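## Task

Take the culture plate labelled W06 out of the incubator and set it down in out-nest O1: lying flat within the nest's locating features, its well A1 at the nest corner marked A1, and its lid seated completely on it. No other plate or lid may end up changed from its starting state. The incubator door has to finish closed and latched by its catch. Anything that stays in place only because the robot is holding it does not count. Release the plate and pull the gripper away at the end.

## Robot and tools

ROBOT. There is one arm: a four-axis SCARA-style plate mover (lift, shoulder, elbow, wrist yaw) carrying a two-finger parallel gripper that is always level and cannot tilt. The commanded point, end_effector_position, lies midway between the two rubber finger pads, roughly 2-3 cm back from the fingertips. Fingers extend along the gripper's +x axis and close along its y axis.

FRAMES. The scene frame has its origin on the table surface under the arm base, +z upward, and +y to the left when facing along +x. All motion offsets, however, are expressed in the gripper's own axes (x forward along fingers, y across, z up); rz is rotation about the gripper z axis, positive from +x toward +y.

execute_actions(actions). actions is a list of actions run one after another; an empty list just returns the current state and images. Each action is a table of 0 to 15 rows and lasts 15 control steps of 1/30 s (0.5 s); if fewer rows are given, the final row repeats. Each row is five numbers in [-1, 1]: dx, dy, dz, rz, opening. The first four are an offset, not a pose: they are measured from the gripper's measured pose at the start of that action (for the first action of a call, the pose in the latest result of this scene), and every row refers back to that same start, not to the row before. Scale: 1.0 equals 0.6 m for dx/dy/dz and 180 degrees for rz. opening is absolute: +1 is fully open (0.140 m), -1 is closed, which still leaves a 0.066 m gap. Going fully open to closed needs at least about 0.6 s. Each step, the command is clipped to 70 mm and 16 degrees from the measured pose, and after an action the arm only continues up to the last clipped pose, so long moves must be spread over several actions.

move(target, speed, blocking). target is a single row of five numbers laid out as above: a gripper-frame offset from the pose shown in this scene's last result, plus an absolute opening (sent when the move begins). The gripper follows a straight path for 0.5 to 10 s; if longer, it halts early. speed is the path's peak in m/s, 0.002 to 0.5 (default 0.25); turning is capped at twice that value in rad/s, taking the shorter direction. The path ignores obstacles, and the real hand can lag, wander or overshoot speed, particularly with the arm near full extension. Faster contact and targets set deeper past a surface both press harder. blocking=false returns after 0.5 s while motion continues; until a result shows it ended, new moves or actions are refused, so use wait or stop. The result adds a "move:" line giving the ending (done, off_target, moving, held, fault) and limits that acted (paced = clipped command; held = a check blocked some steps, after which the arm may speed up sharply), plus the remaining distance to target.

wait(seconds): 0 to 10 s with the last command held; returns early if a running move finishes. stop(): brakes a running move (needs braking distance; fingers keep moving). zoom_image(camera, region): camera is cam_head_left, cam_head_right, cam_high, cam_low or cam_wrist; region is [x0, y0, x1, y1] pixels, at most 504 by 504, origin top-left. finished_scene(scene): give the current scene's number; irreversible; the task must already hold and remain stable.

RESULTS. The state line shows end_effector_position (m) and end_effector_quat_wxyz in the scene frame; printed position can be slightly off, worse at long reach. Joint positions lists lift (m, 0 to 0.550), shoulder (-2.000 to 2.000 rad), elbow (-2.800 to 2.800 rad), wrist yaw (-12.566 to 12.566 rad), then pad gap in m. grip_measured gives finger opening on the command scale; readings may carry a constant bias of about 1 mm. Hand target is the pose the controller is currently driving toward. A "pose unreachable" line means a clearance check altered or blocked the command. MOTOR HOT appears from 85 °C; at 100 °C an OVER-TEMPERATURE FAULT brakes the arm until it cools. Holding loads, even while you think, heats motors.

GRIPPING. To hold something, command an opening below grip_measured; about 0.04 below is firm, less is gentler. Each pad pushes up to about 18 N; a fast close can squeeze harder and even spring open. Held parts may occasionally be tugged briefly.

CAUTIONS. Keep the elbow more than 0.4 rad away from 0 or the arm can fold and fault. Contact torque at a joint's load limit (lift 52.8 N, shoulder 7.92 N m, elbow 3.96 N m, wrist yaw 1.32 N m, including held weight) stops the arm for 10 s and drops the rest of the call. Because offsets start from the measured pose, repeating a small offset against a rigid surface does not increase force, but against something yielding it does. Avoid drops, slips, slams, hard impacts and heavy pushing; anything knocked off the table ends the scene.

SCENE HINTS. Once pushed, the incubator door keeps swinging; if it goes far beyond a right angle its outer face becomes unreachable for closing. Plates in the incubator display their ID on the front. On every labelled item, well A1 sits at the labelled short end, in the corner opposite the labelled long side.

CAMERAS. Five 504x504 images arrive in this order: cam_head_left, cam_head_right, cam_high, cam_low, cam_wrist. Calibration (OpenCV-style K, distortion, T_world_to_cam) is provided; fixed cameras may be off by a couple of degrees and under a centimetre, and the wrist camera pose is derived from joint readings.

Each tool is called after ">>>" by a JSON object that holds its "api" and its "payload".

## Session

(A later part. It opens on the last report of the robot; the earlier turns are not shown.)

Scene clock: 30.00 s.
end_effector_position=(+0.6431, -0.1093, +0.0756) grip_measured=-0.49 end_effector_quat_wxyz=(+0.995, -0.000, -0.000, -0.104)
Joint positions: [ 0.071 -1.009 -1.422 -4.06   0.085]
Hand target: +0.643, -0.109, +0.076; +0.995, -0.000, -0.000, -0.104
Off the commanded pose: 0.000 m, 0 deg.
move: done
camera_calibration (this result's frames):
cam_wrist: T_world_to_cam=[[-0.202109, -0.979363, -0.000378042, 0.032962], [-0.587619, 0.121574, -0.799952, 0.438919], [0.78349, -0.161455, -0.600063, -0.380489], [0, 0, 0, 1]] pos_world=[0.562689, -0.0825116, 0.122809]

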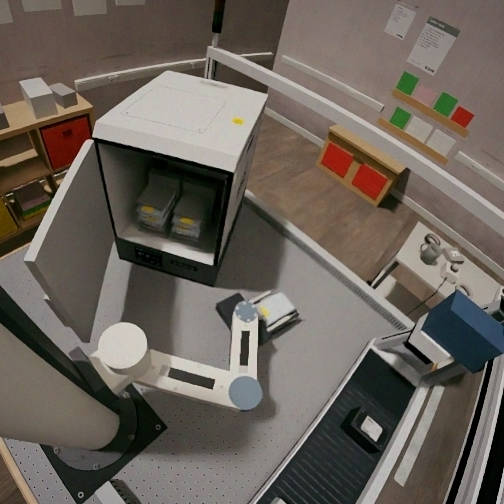

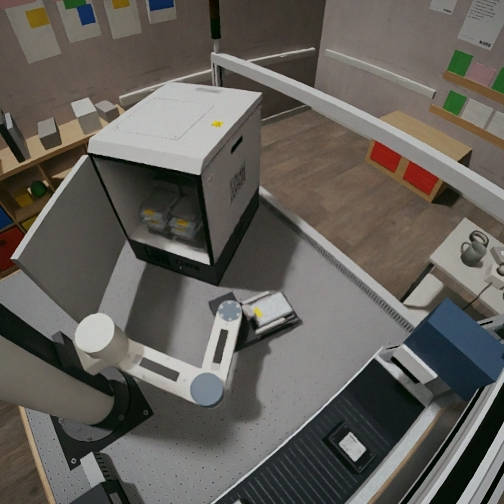

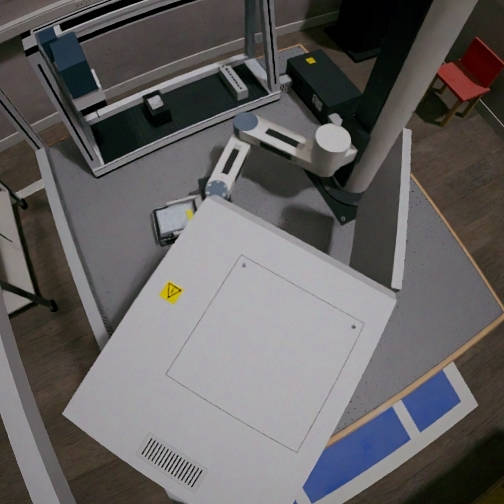

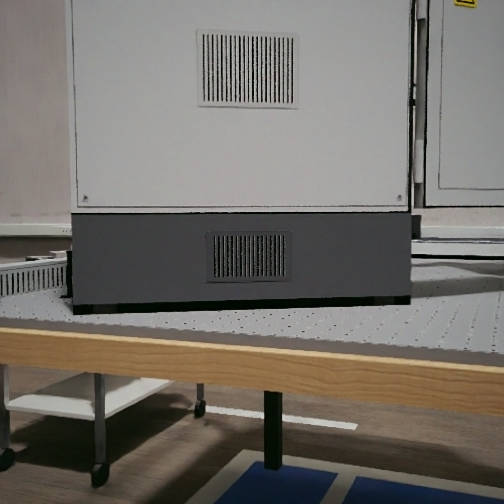

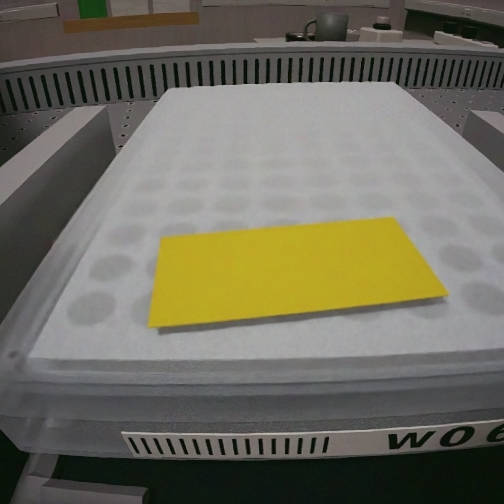

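>>> {"api": "move", "payload": {"target": [0,0,-0.011,0,-0.55], "speed": 0.01}}

>>> {"api": "move", "payload": {"target": [0,0,0,0,0.2]}}

>>> {"api": "move", "payload": {"target": [-0.12,0,0.12,0,0.2], "speed": 0.1}}

Scene clock: 30.93 s.
end_effector_position=(+0.6432, -0.1090, +0.0693) grip_measured=-0.49 end_effector_quat_wxyz=(+0.995, -0.000, -0.000, -0.103)
Joint positions: [ 0.064 -1.008 -1.422 -4.059  0.085]
Hand target: +0.643, -0.109, +0.069; +0.995, -0.000, -0.000, -0.104
Off the commanded pose: 0.000 m, 0 deg.
move: done
camera_calibration (this result's frames):
cam_wrist: T_world_to_cam=[[-0.201283, -0.979533, -0.000378042, 0.0327079], [-0.587721, 0.121079, -0.799952, 0.433872], [0.783626, -0.160795, -0.600063, -0.384316], [0, 0, 0, 1]] pos_world=[0.562739, -0.0822905, 0.116475]

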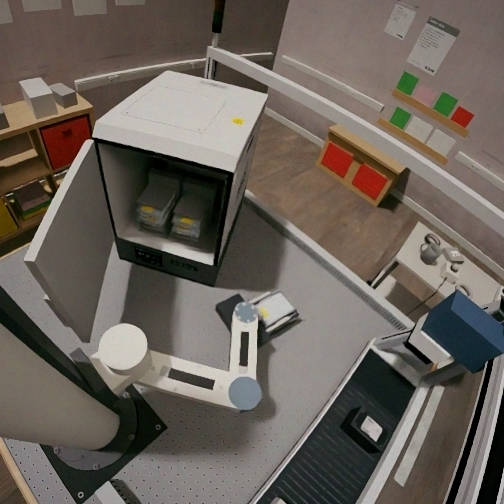

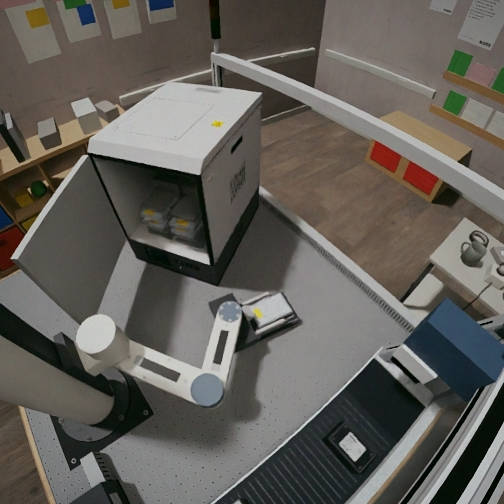

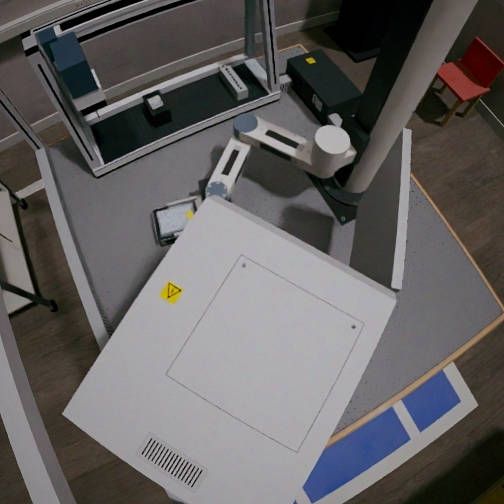

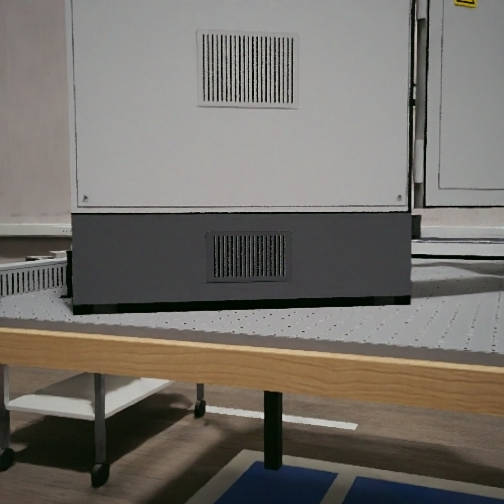

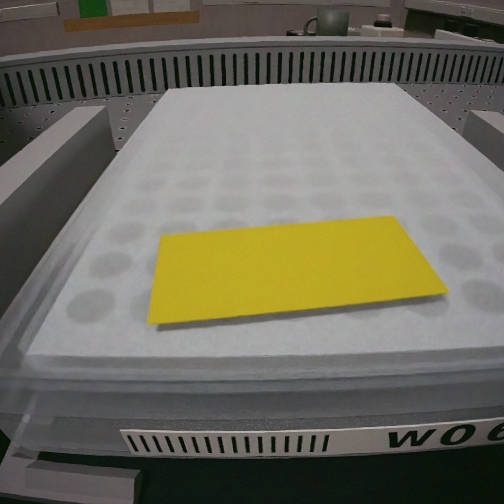

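Scene clock: 31.43 s.
end_effector_position=(+0.6432, -0.1089, +0.0693) grip_measured=+0.20 end_effector_quat_wxyz=(+0.995, -0.000, -0.000, -0.103)
Joint positions: [ 0.064 -1.008 -1.422 -4.059  0.11 ]
Hand target: +0.643, -0.109, +0.069; +0.995, -0.000, -0.000, -0.103
Off the commanded pose: 0.000 m, 0 deg.
move: done
camera_calibration (this result's frames):
cam_wrist: T_world_to_cam=[[-0.201075, -0.979576, -0.000378042, 0.0326596], [-0.587747, 0.120954, -0.799952, 0.433909], [0.78366, -0.160629, -0.600063, -0.384293], [0, 0, 0, 1]] pos_world=[0.562751, -0.0822192, 0.116519]

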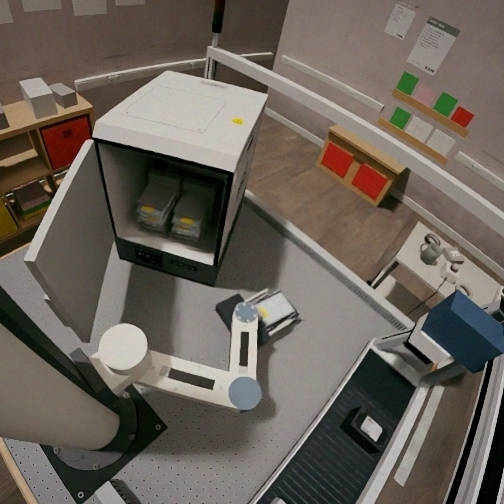

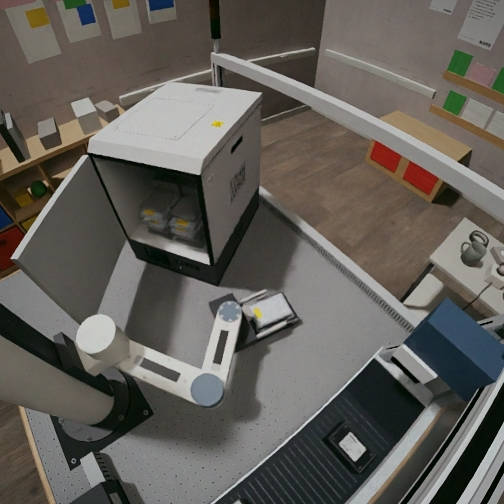

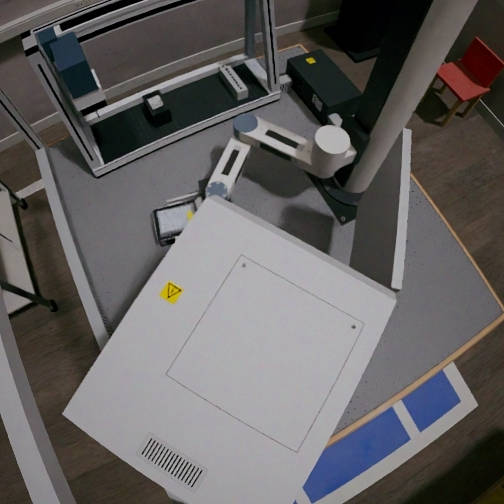

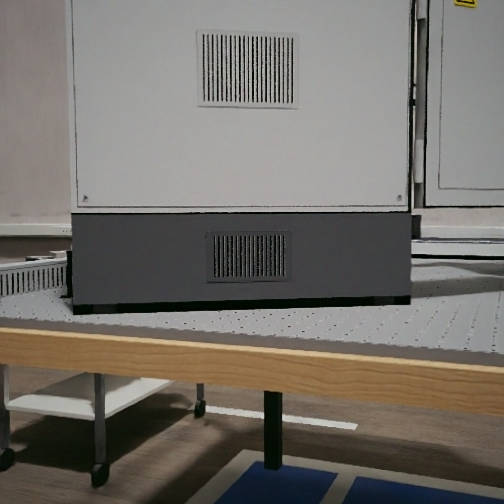

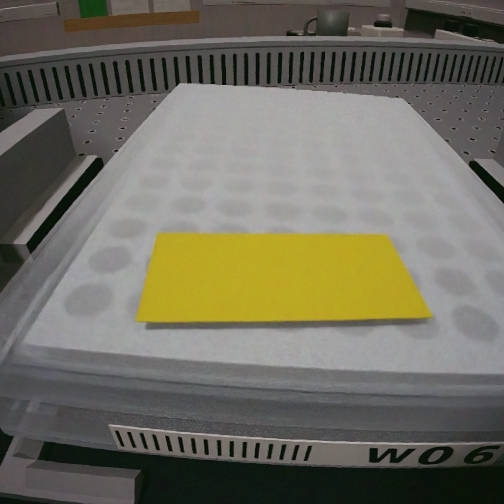

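Scene clock: 32.73 s.
end_effector_position=(+0.5727, -0.0941, +0.1414) grip_measured=+0.20 end_effector_quat_wxyz=(+0.995, -0.000, -0.000, -0.103)
Joint positions: [ 0.136 -1.15  -1.077 -4.262  0.11 ]
Hand target: +0.573, -0.094, +0.141; +0.995, -0.000, -0.000, -0.103
Off the commanded pose: 0.000 m, 0 deg.
move: done
camera_calibration (this result's frames):
cam_wrist: T_world_to_cam=[[-0.200589, -0.979675, -0.000378042, 0.0327463], [-0.587807, 0.120663, -0.799952, 0.448343], [0.783739, -0.16024, -0.600063, -0.283443], [0, 0, 0, 1]] pos_world=[0.492253, -0.0674362, 0.188582]

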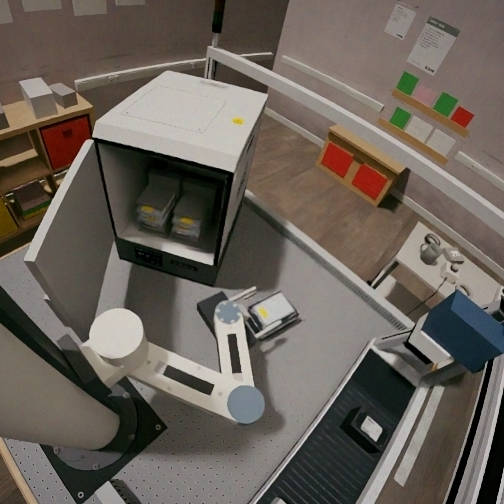

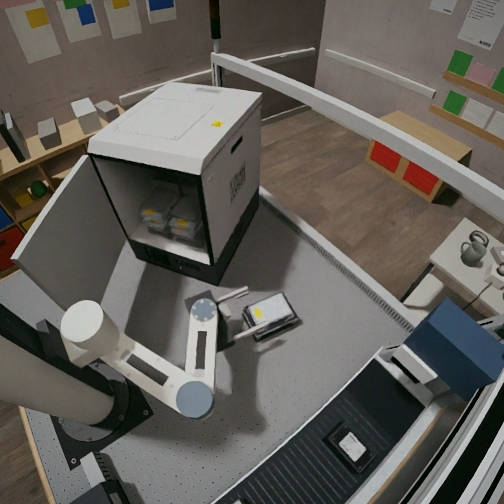

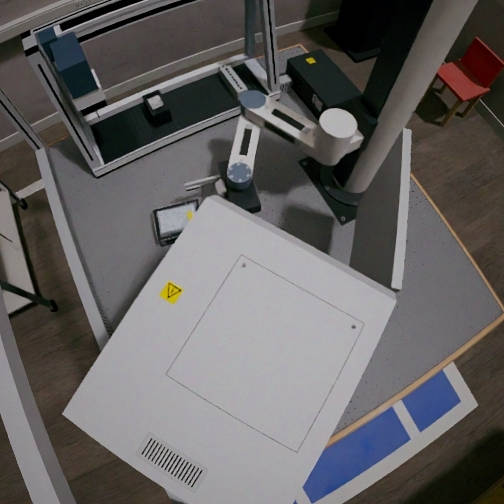

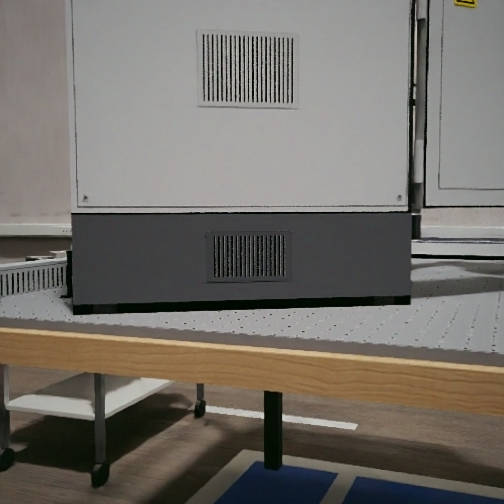

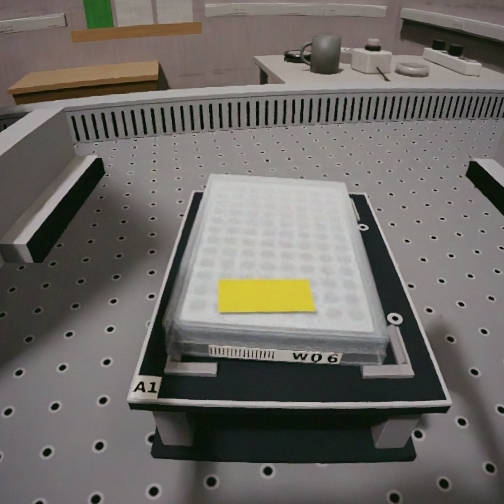

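>>> {"api": "move", "payload": {"target": [0.12,0,-0.117,0,0.2], "speed": 0.1}}

>>> {"api": "move", "payload": {"target": [0,0,0,0,-0.55]}}

>>> {"api": "move", "payload": {"target": [0,-0.007,0.012,0,-0.55], "speed": 0.03}}

>>> {"api": "move", "payload": {"target": [0,0,-0.012,0,-0.55], "speed": 0.01}}

>>> {"api": "move", "payload": {"target": [0,0,0,0,0.2]}}

>>> {"api": "move", "payload": {"target": [-0.12,0,0.12,0,0.2], "speed": 0.1}}

Scene clock: 34.27 s.
end_effector_position=(+0.6432, -0.1089, +0.0711) grip_measured=+0.20 end_effector_quat_wxyz=(+0.995, -0.000, -0.000, -0.103)
Joint positions: [ 0.066 -1.008 -1.422 -4.059  0.11 ]
Hand target: +0.643, -0.109, +0.071; +0.995, -0.000, -0.000, -0.103
Off the commanded pose: 0.000 m, 0 deg.
move: done
camera_calibration (this result's frames):
cam_wrist: T_world_to_cam=[[-0.201076, -0.979576, -0.000378042, 0.0326878], [-0.587747, 0.120955, -0.799952, 0.435347], [0.78366, -0.160629, -0.600063, -0.38321], [0, 0, 0, 1]] pos_world=[0.562753, -0.0821918, 0.118319]

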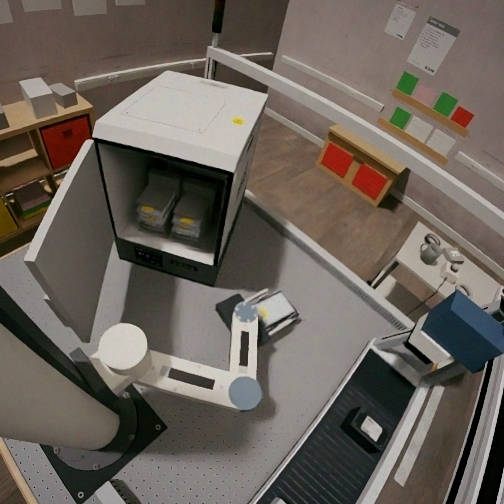

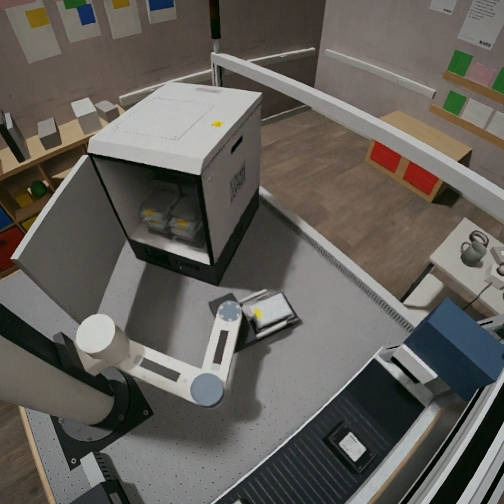

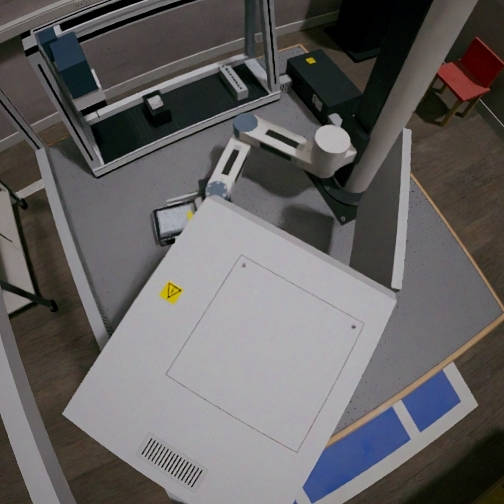

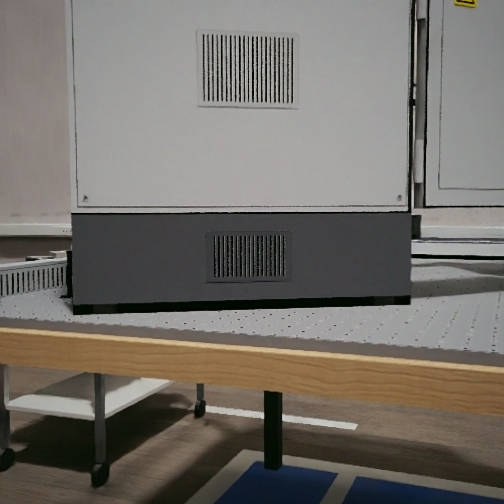

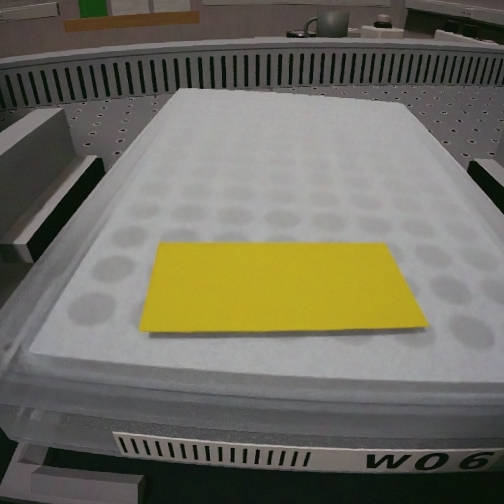

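Scene clock: 34.77 s.
end_effector_position=(+0.6432, -0.1089, +0.0711) grip_measured=-0.49 end_effector_quat_wxyz=(+0.995, -0.000, -0.000, -0.103)
Joint positions: [ 0.066 -1.008 -1.422 -4.059  0.085]
Hand target: +0.643, -0.109, +0.071; +0.995, -0.000, -0.000, -0.103
Off the commanded pose: 0.000 m, 0 deg.
move: done
camera_calibration (this result's frames):
cam_wrist: T_world_to_cam=[[-0.201052, -0.979581, -0.000378042, 0.0326775], [-0.58775, 0.12094, -0.799952, 0.435347], [0.783664, -0.16061, -0.600063, -0.38321], [0, 0, 0, 1]] pos_world=[0.562753, -0.0821878, 0.118319]

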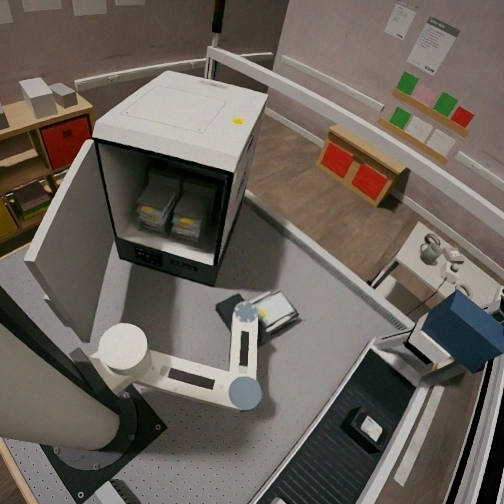

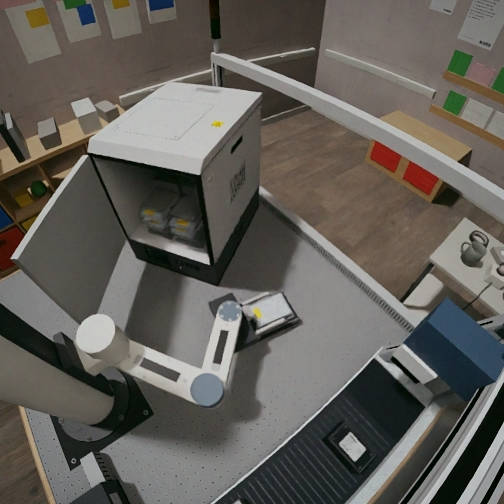

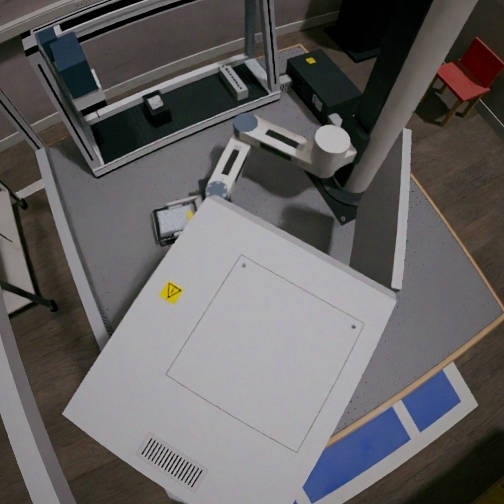

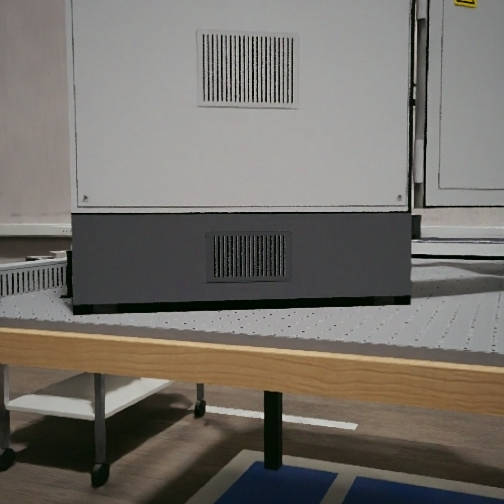

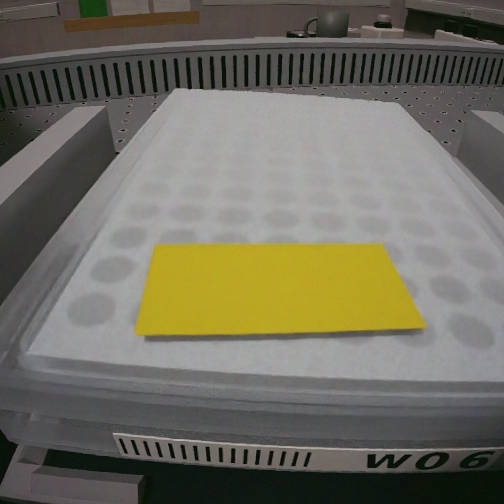

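Scene clock: 35.47 s.
end_effector_position=(+0.6424, -0.1129, +0.0783) grip_measured=-0.49 end_effector_quat_wxyz=(+0.995, -0.000, -0.000, -0.103)
Joint positions: [ 0.073 -1.02  -1.423 -4.047  0.085]
Hand target: +0.642, -0.113, +0.078; +0.995, -0.000, -0.000, -0.103
Off the commanded pose: 0.000 m, 0 deg.
move: done
camera_calibration (this result's frames):
cam_wrist: T_world_to_cam=[[-0.201148, -0.979561, -0.000378042, 0.028588], [-0.587738, 0.120998, -0.799952, 0.441081], [0.783648, -0.160687, -0.600063, -0.378875], [0, 0, 0, 1]] pos_world=[0.561895, -0.0862463, 0.125505]

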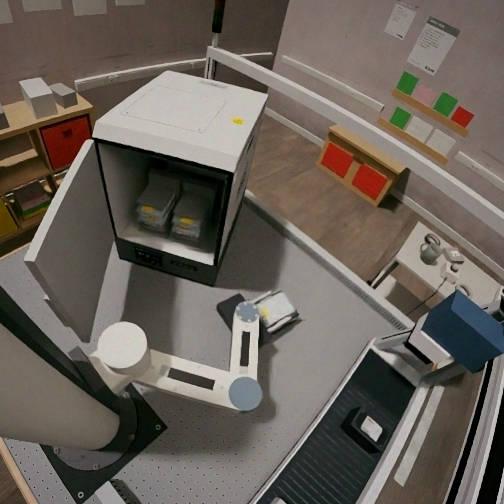

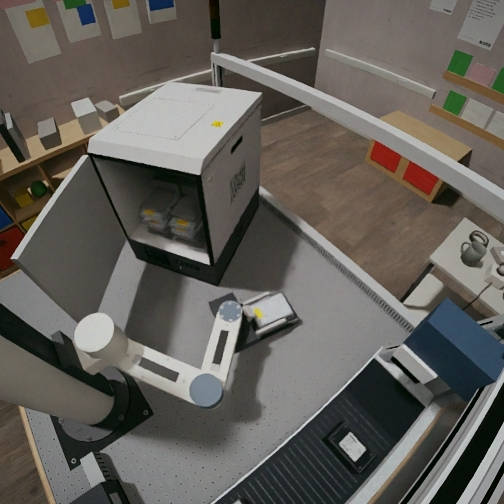

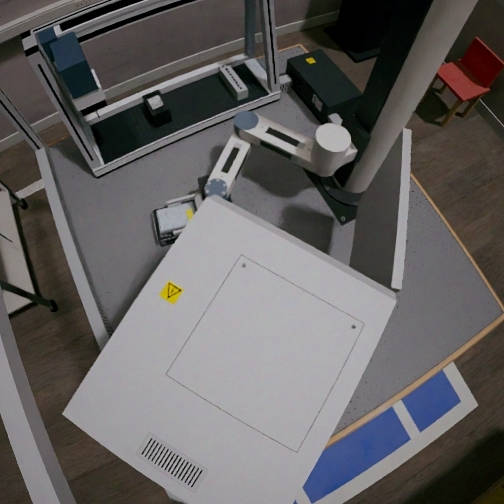

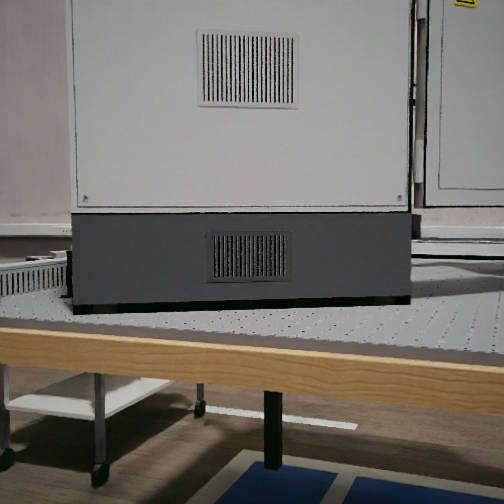

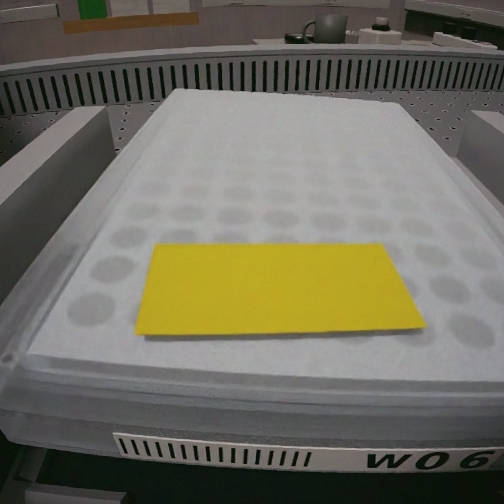

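Scene clock: 36.40 s.
end_effector_position=(+0.6424, -0.1129, +0.0711) grip_measured=-0.49 end_effector_quat_wxyz=(+0.995, -0.000, -0.000, -0.103)
Joint positions: [ 0.066 -1.02  -1.423 -4.047  0.085]
Hand target: +0.642, -0.113, +0.071; +0.995, -0.000, -0.000, -0.103
Off the commanded pose: 0.000 m, 0 deg.
move: done
camera_calibration (this result's frames):
cam_wrist: T_world_to_cam=[[-0.201145, -0.979561, -0.000378042, 0.0285841], [-0.587738, 0.120996, -0.799952, 0.435317], [0.783648, -0.160684, -0.600063, -0.383199], [0, 0, 0, 1]] pos_world=[0.561895, -0.0862457, 0.1183]

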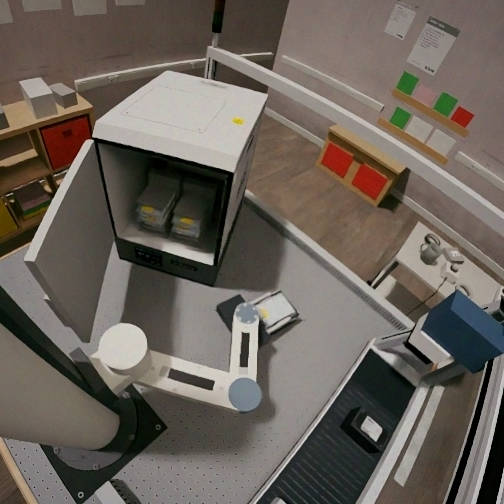

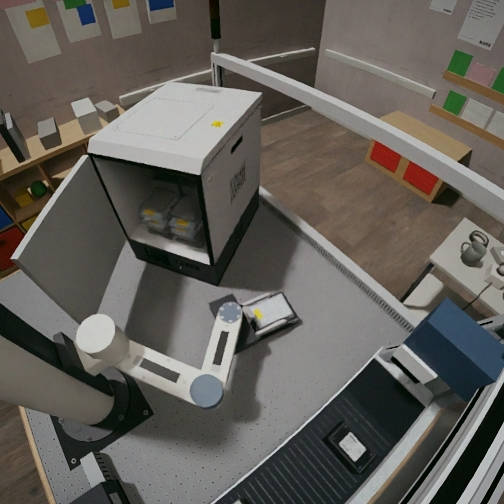

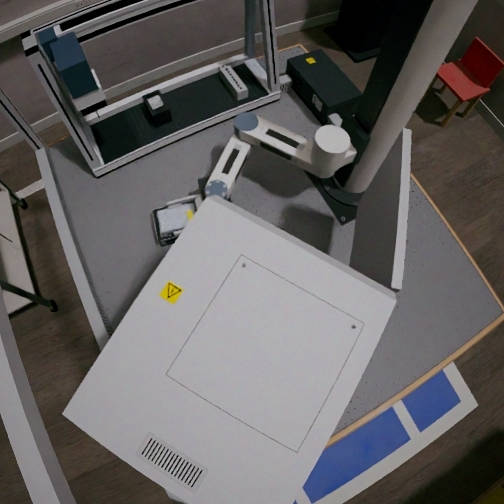

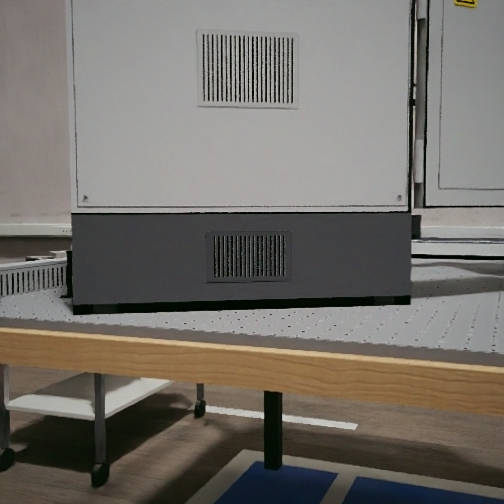

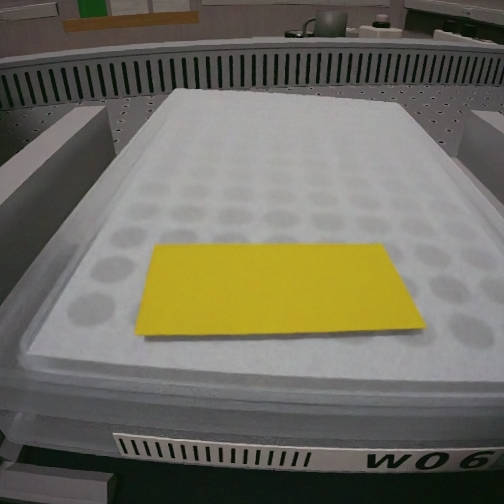

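Scene clock: 36.90 s.
end_effector_position=(+0.6424, -0.1129, +0.0711) grip_measured=+0.20 end_effector_quat_wxyz=(+0.995, -0.000, -0.000, -0.103)
Joint positions: [ 0.066 -1.02  -1.423 -4.047  0.11 ]
Hand target: +0.642, -0.113, +0.071; +0.995, -0.000, -0.000, -0.103
Off the commanded pose: 0.000 m, 0 deg.
move: done
camera_calibration (this result's frames):
cam_wrist: T_world_to_cam=[[-0.201166, -0.979557, -0.000378042, 0.0285939], [-0.587735, 0.121009, -0.799952, 0.435317], [0.783645, -0.160701, -0.600063, -0.383199], [0, 0, 0, 1]] pos_world=[0.561896, -0.0862483, 0.1183]

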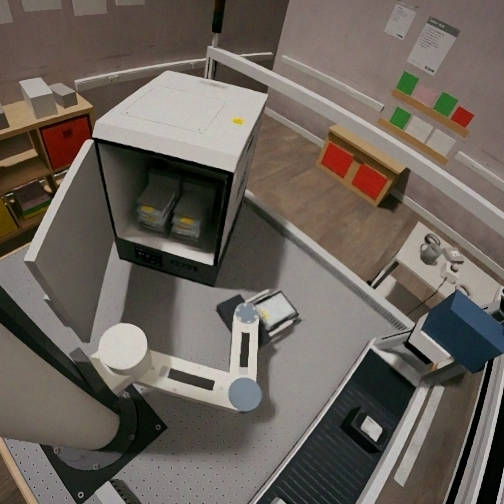

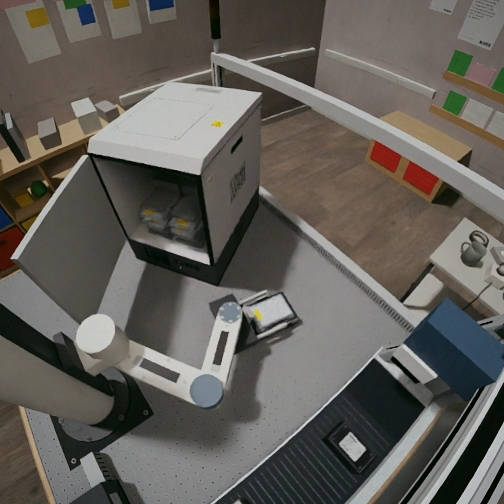

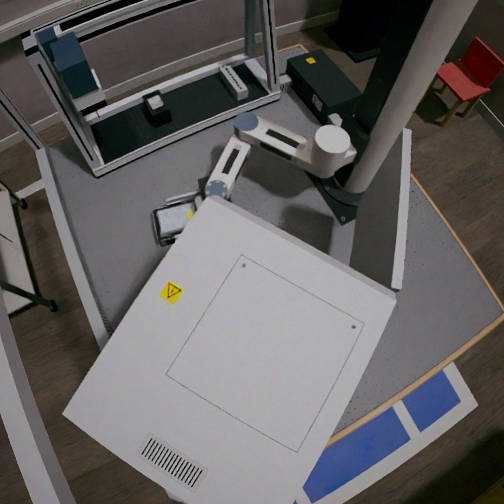

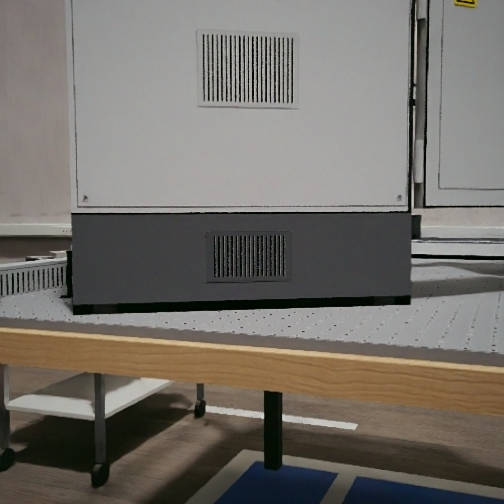

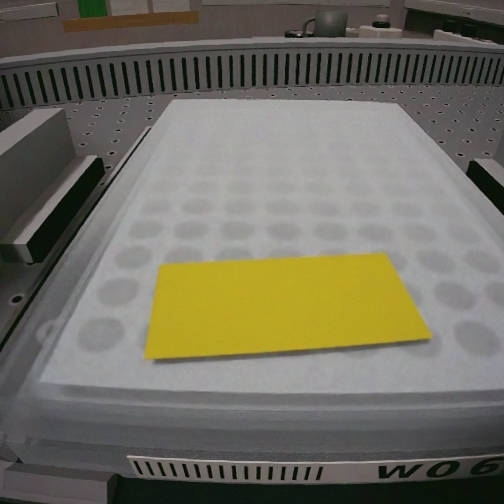

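Scene clock: 38.20 s.
end_effector_position=(+0.5719, -0.0981, +0.1432) grip_measured=+0.20 end_effector_quat_wxyz=(+0.995, -0.000, -0.000, -0.103)
Joint positions: [ 0.138 -1.165 -1.077 -4.247  0.11 ]
Hand target: +0.572, -0.098, +0.143; +0.995, -0.000, -0.000, -0.103
Off the commanded pose: 0.000 m, 0 deg.
move: done
camera_calibration (this result's frames):
cam_wrist: T_world_to_cam=[[-0.200695, -0.979654, -0.000378042, 0.028685], [-0.587794, 0.120726, -0.799952, 0.44975], [0.783722, -0.160324, -0.600063, -0.282347], [0, 0, 0, 1]] pos_world=[0.491398, -0.071462, 0.190363]

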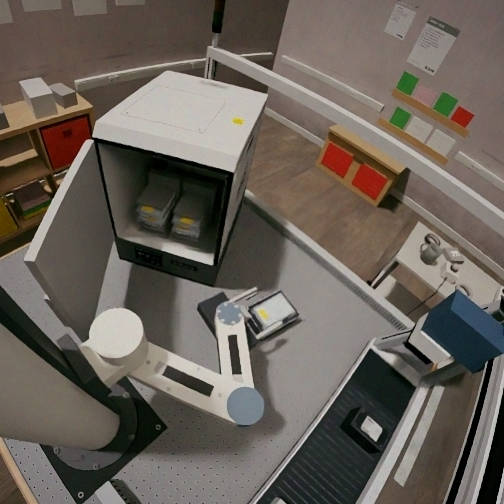

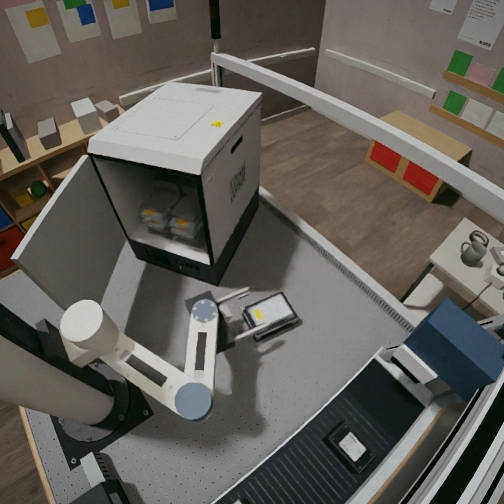

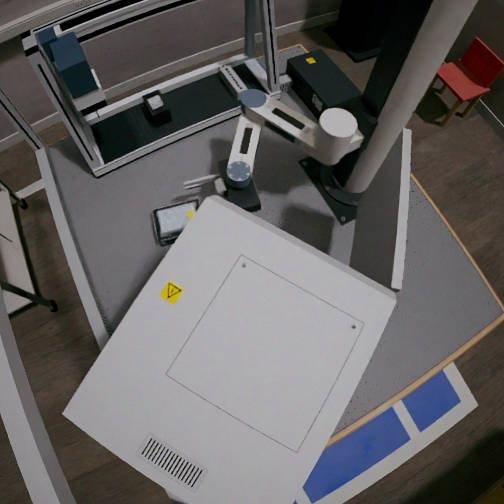

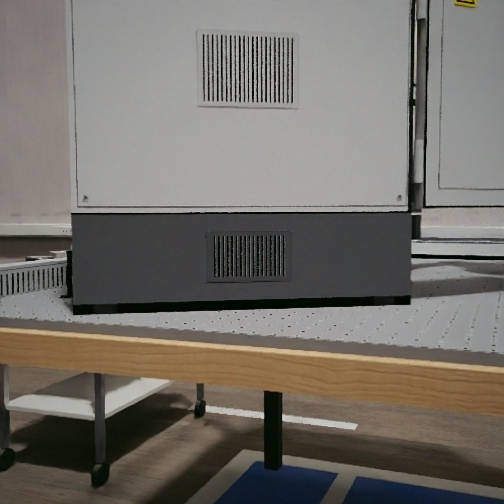

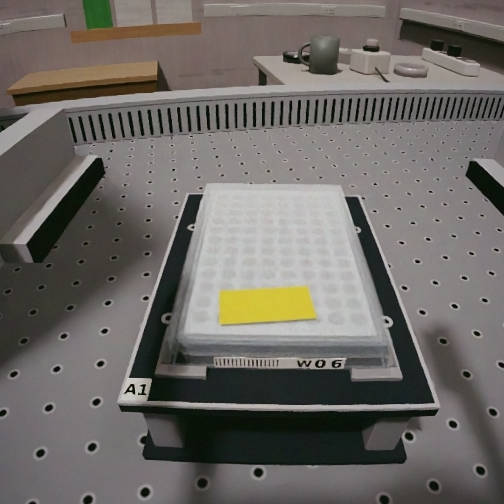

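>>> {"api": "move", "payload": {"target": [-0.87,0.478,0.67,-0.17,-1], "speed": 0.3}}

Scene clock: 41.40 s.
end_effector_position=(+0.1192, +0.2892, +0.5452) grip_measured=-1.00 end_effector_quat_wxyz=(+0.932, -0.000, -0.000, -0.362)
Joint positions: [ 0.54   1.374 -1.846 -6.552  0.066]
Hand target: +0.119, +0.289, +0.545; +0.932, -0.000, -0.000, -0.362
Off the commanded pose: 0.001 m, 0 deg.
move: done; limits=paced
camera_calibration (this result's frames):
cam_wrist: T_world_to_cam=[[-0.671509, -0.740997, -0.000378042, 0.30453], [-0.444442, 0.403172, -0.799952, 0.359787], [0.592914, -0.537007, -0.600063, 0.507443], [0, 0, 0, 1]] pos_world=[0.0635288, 0.3531, 0.592425]

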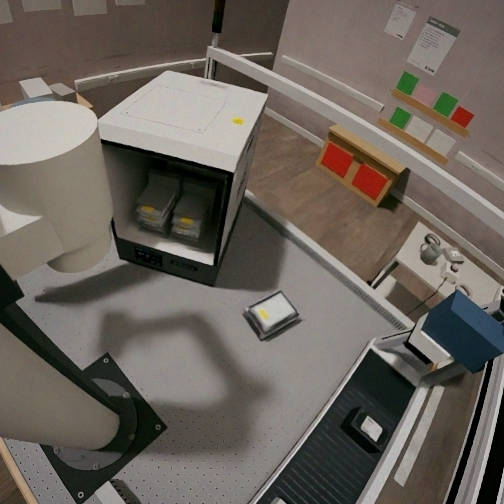

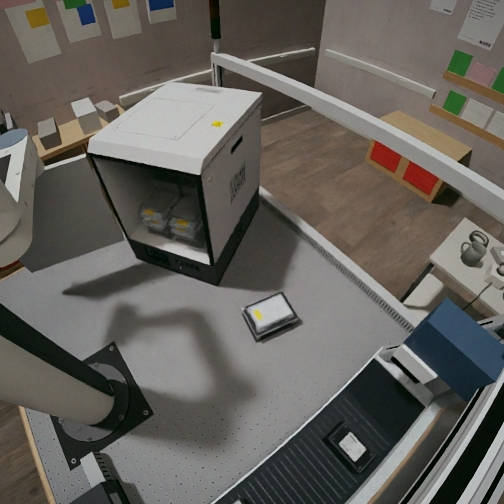

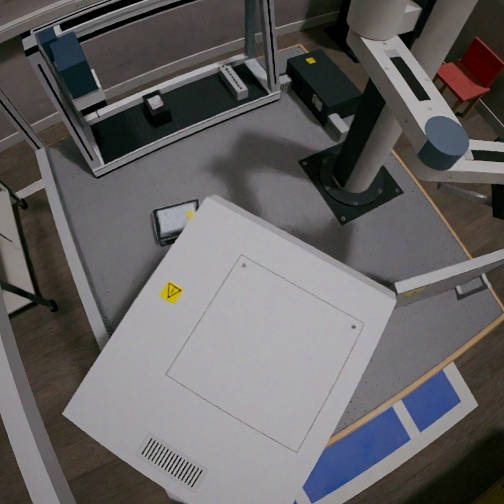

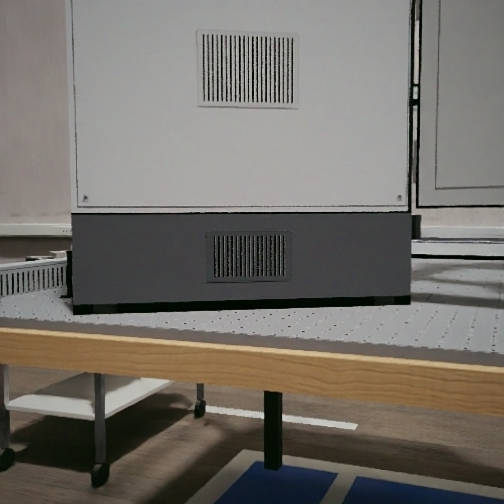

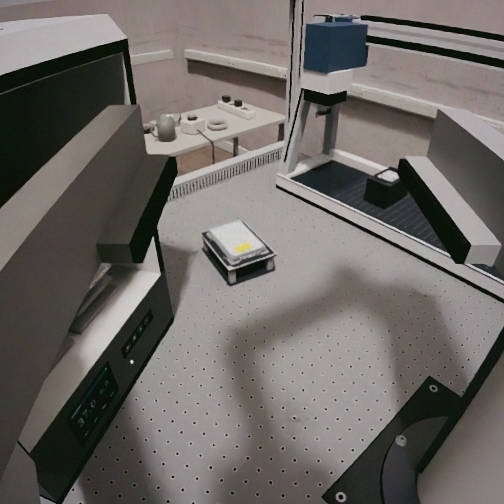

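>>> {"api": "move", "payload": {"target": [-0.255,0.105,-0.33,0.735,1], "speed": 0.2}}

Scene clock: 47.77 s.
end_effector_position=(+0.0489, +0.4390, +0.3472) grip_measured=+0.99 end_effector_quat_wxyz=(+0.708, -0.000, -0.000, +0.706)
Joint positions: [ 0.342  1.167 -1.341 -4.541  0.14 ]
Hand target: +0.049, +0.439, +0.347; +0.708, -0.000, -0.000, +0.706
Off the commanded pose: 0.000 m, 0 deg.
move: done
camera_calibration (this result's frames):
cam_wrist: T_world_to_cam=[[0.999999, 0.00153158, -0.000378042, -0.0394975], [0.00061663, -0.600063, -0.799952, 0.528335], [-0.00145204, 0.799951, -0.600063, -0.0470719], [0, 0, 0, 1]] pos_world=[0.0391033, 0.35475, 0.394382]

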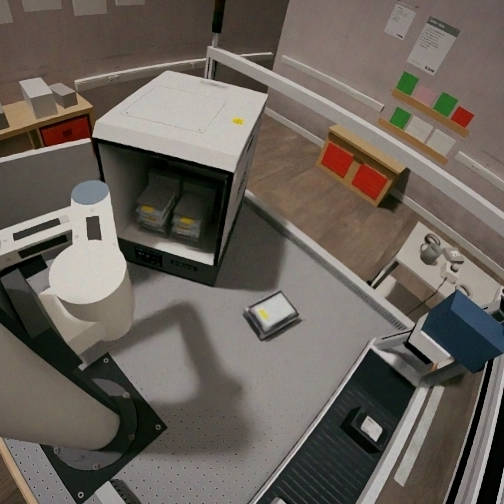

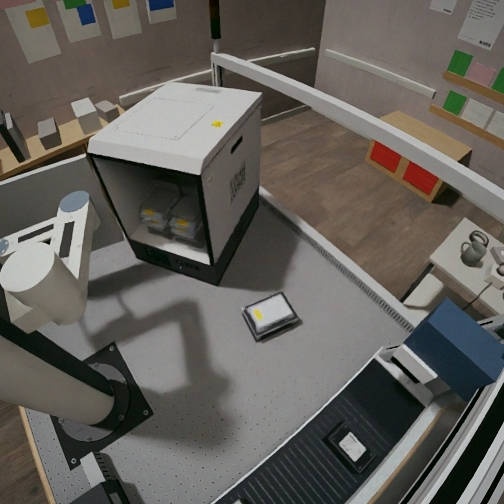

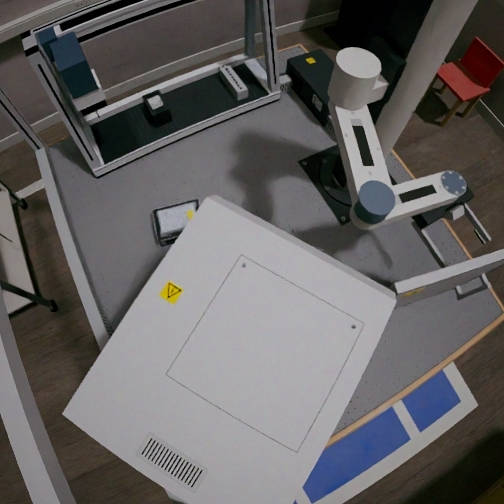

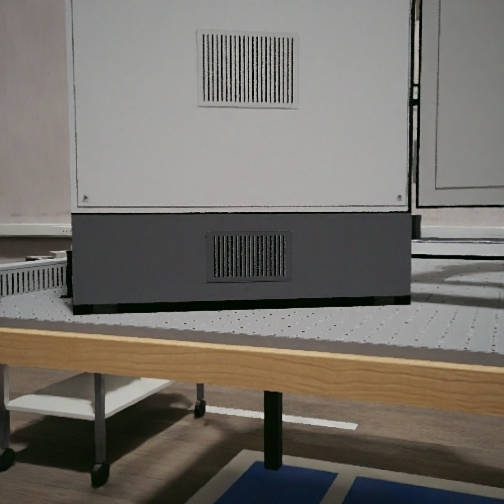

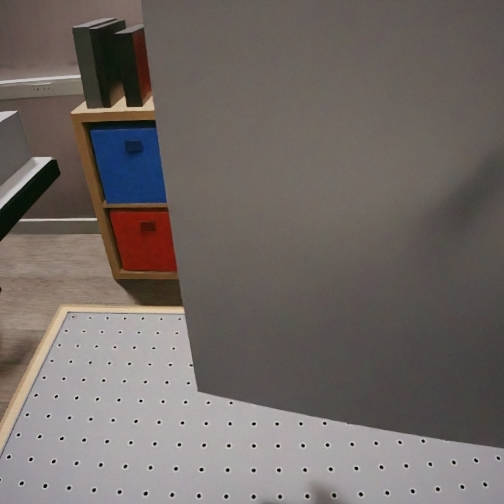

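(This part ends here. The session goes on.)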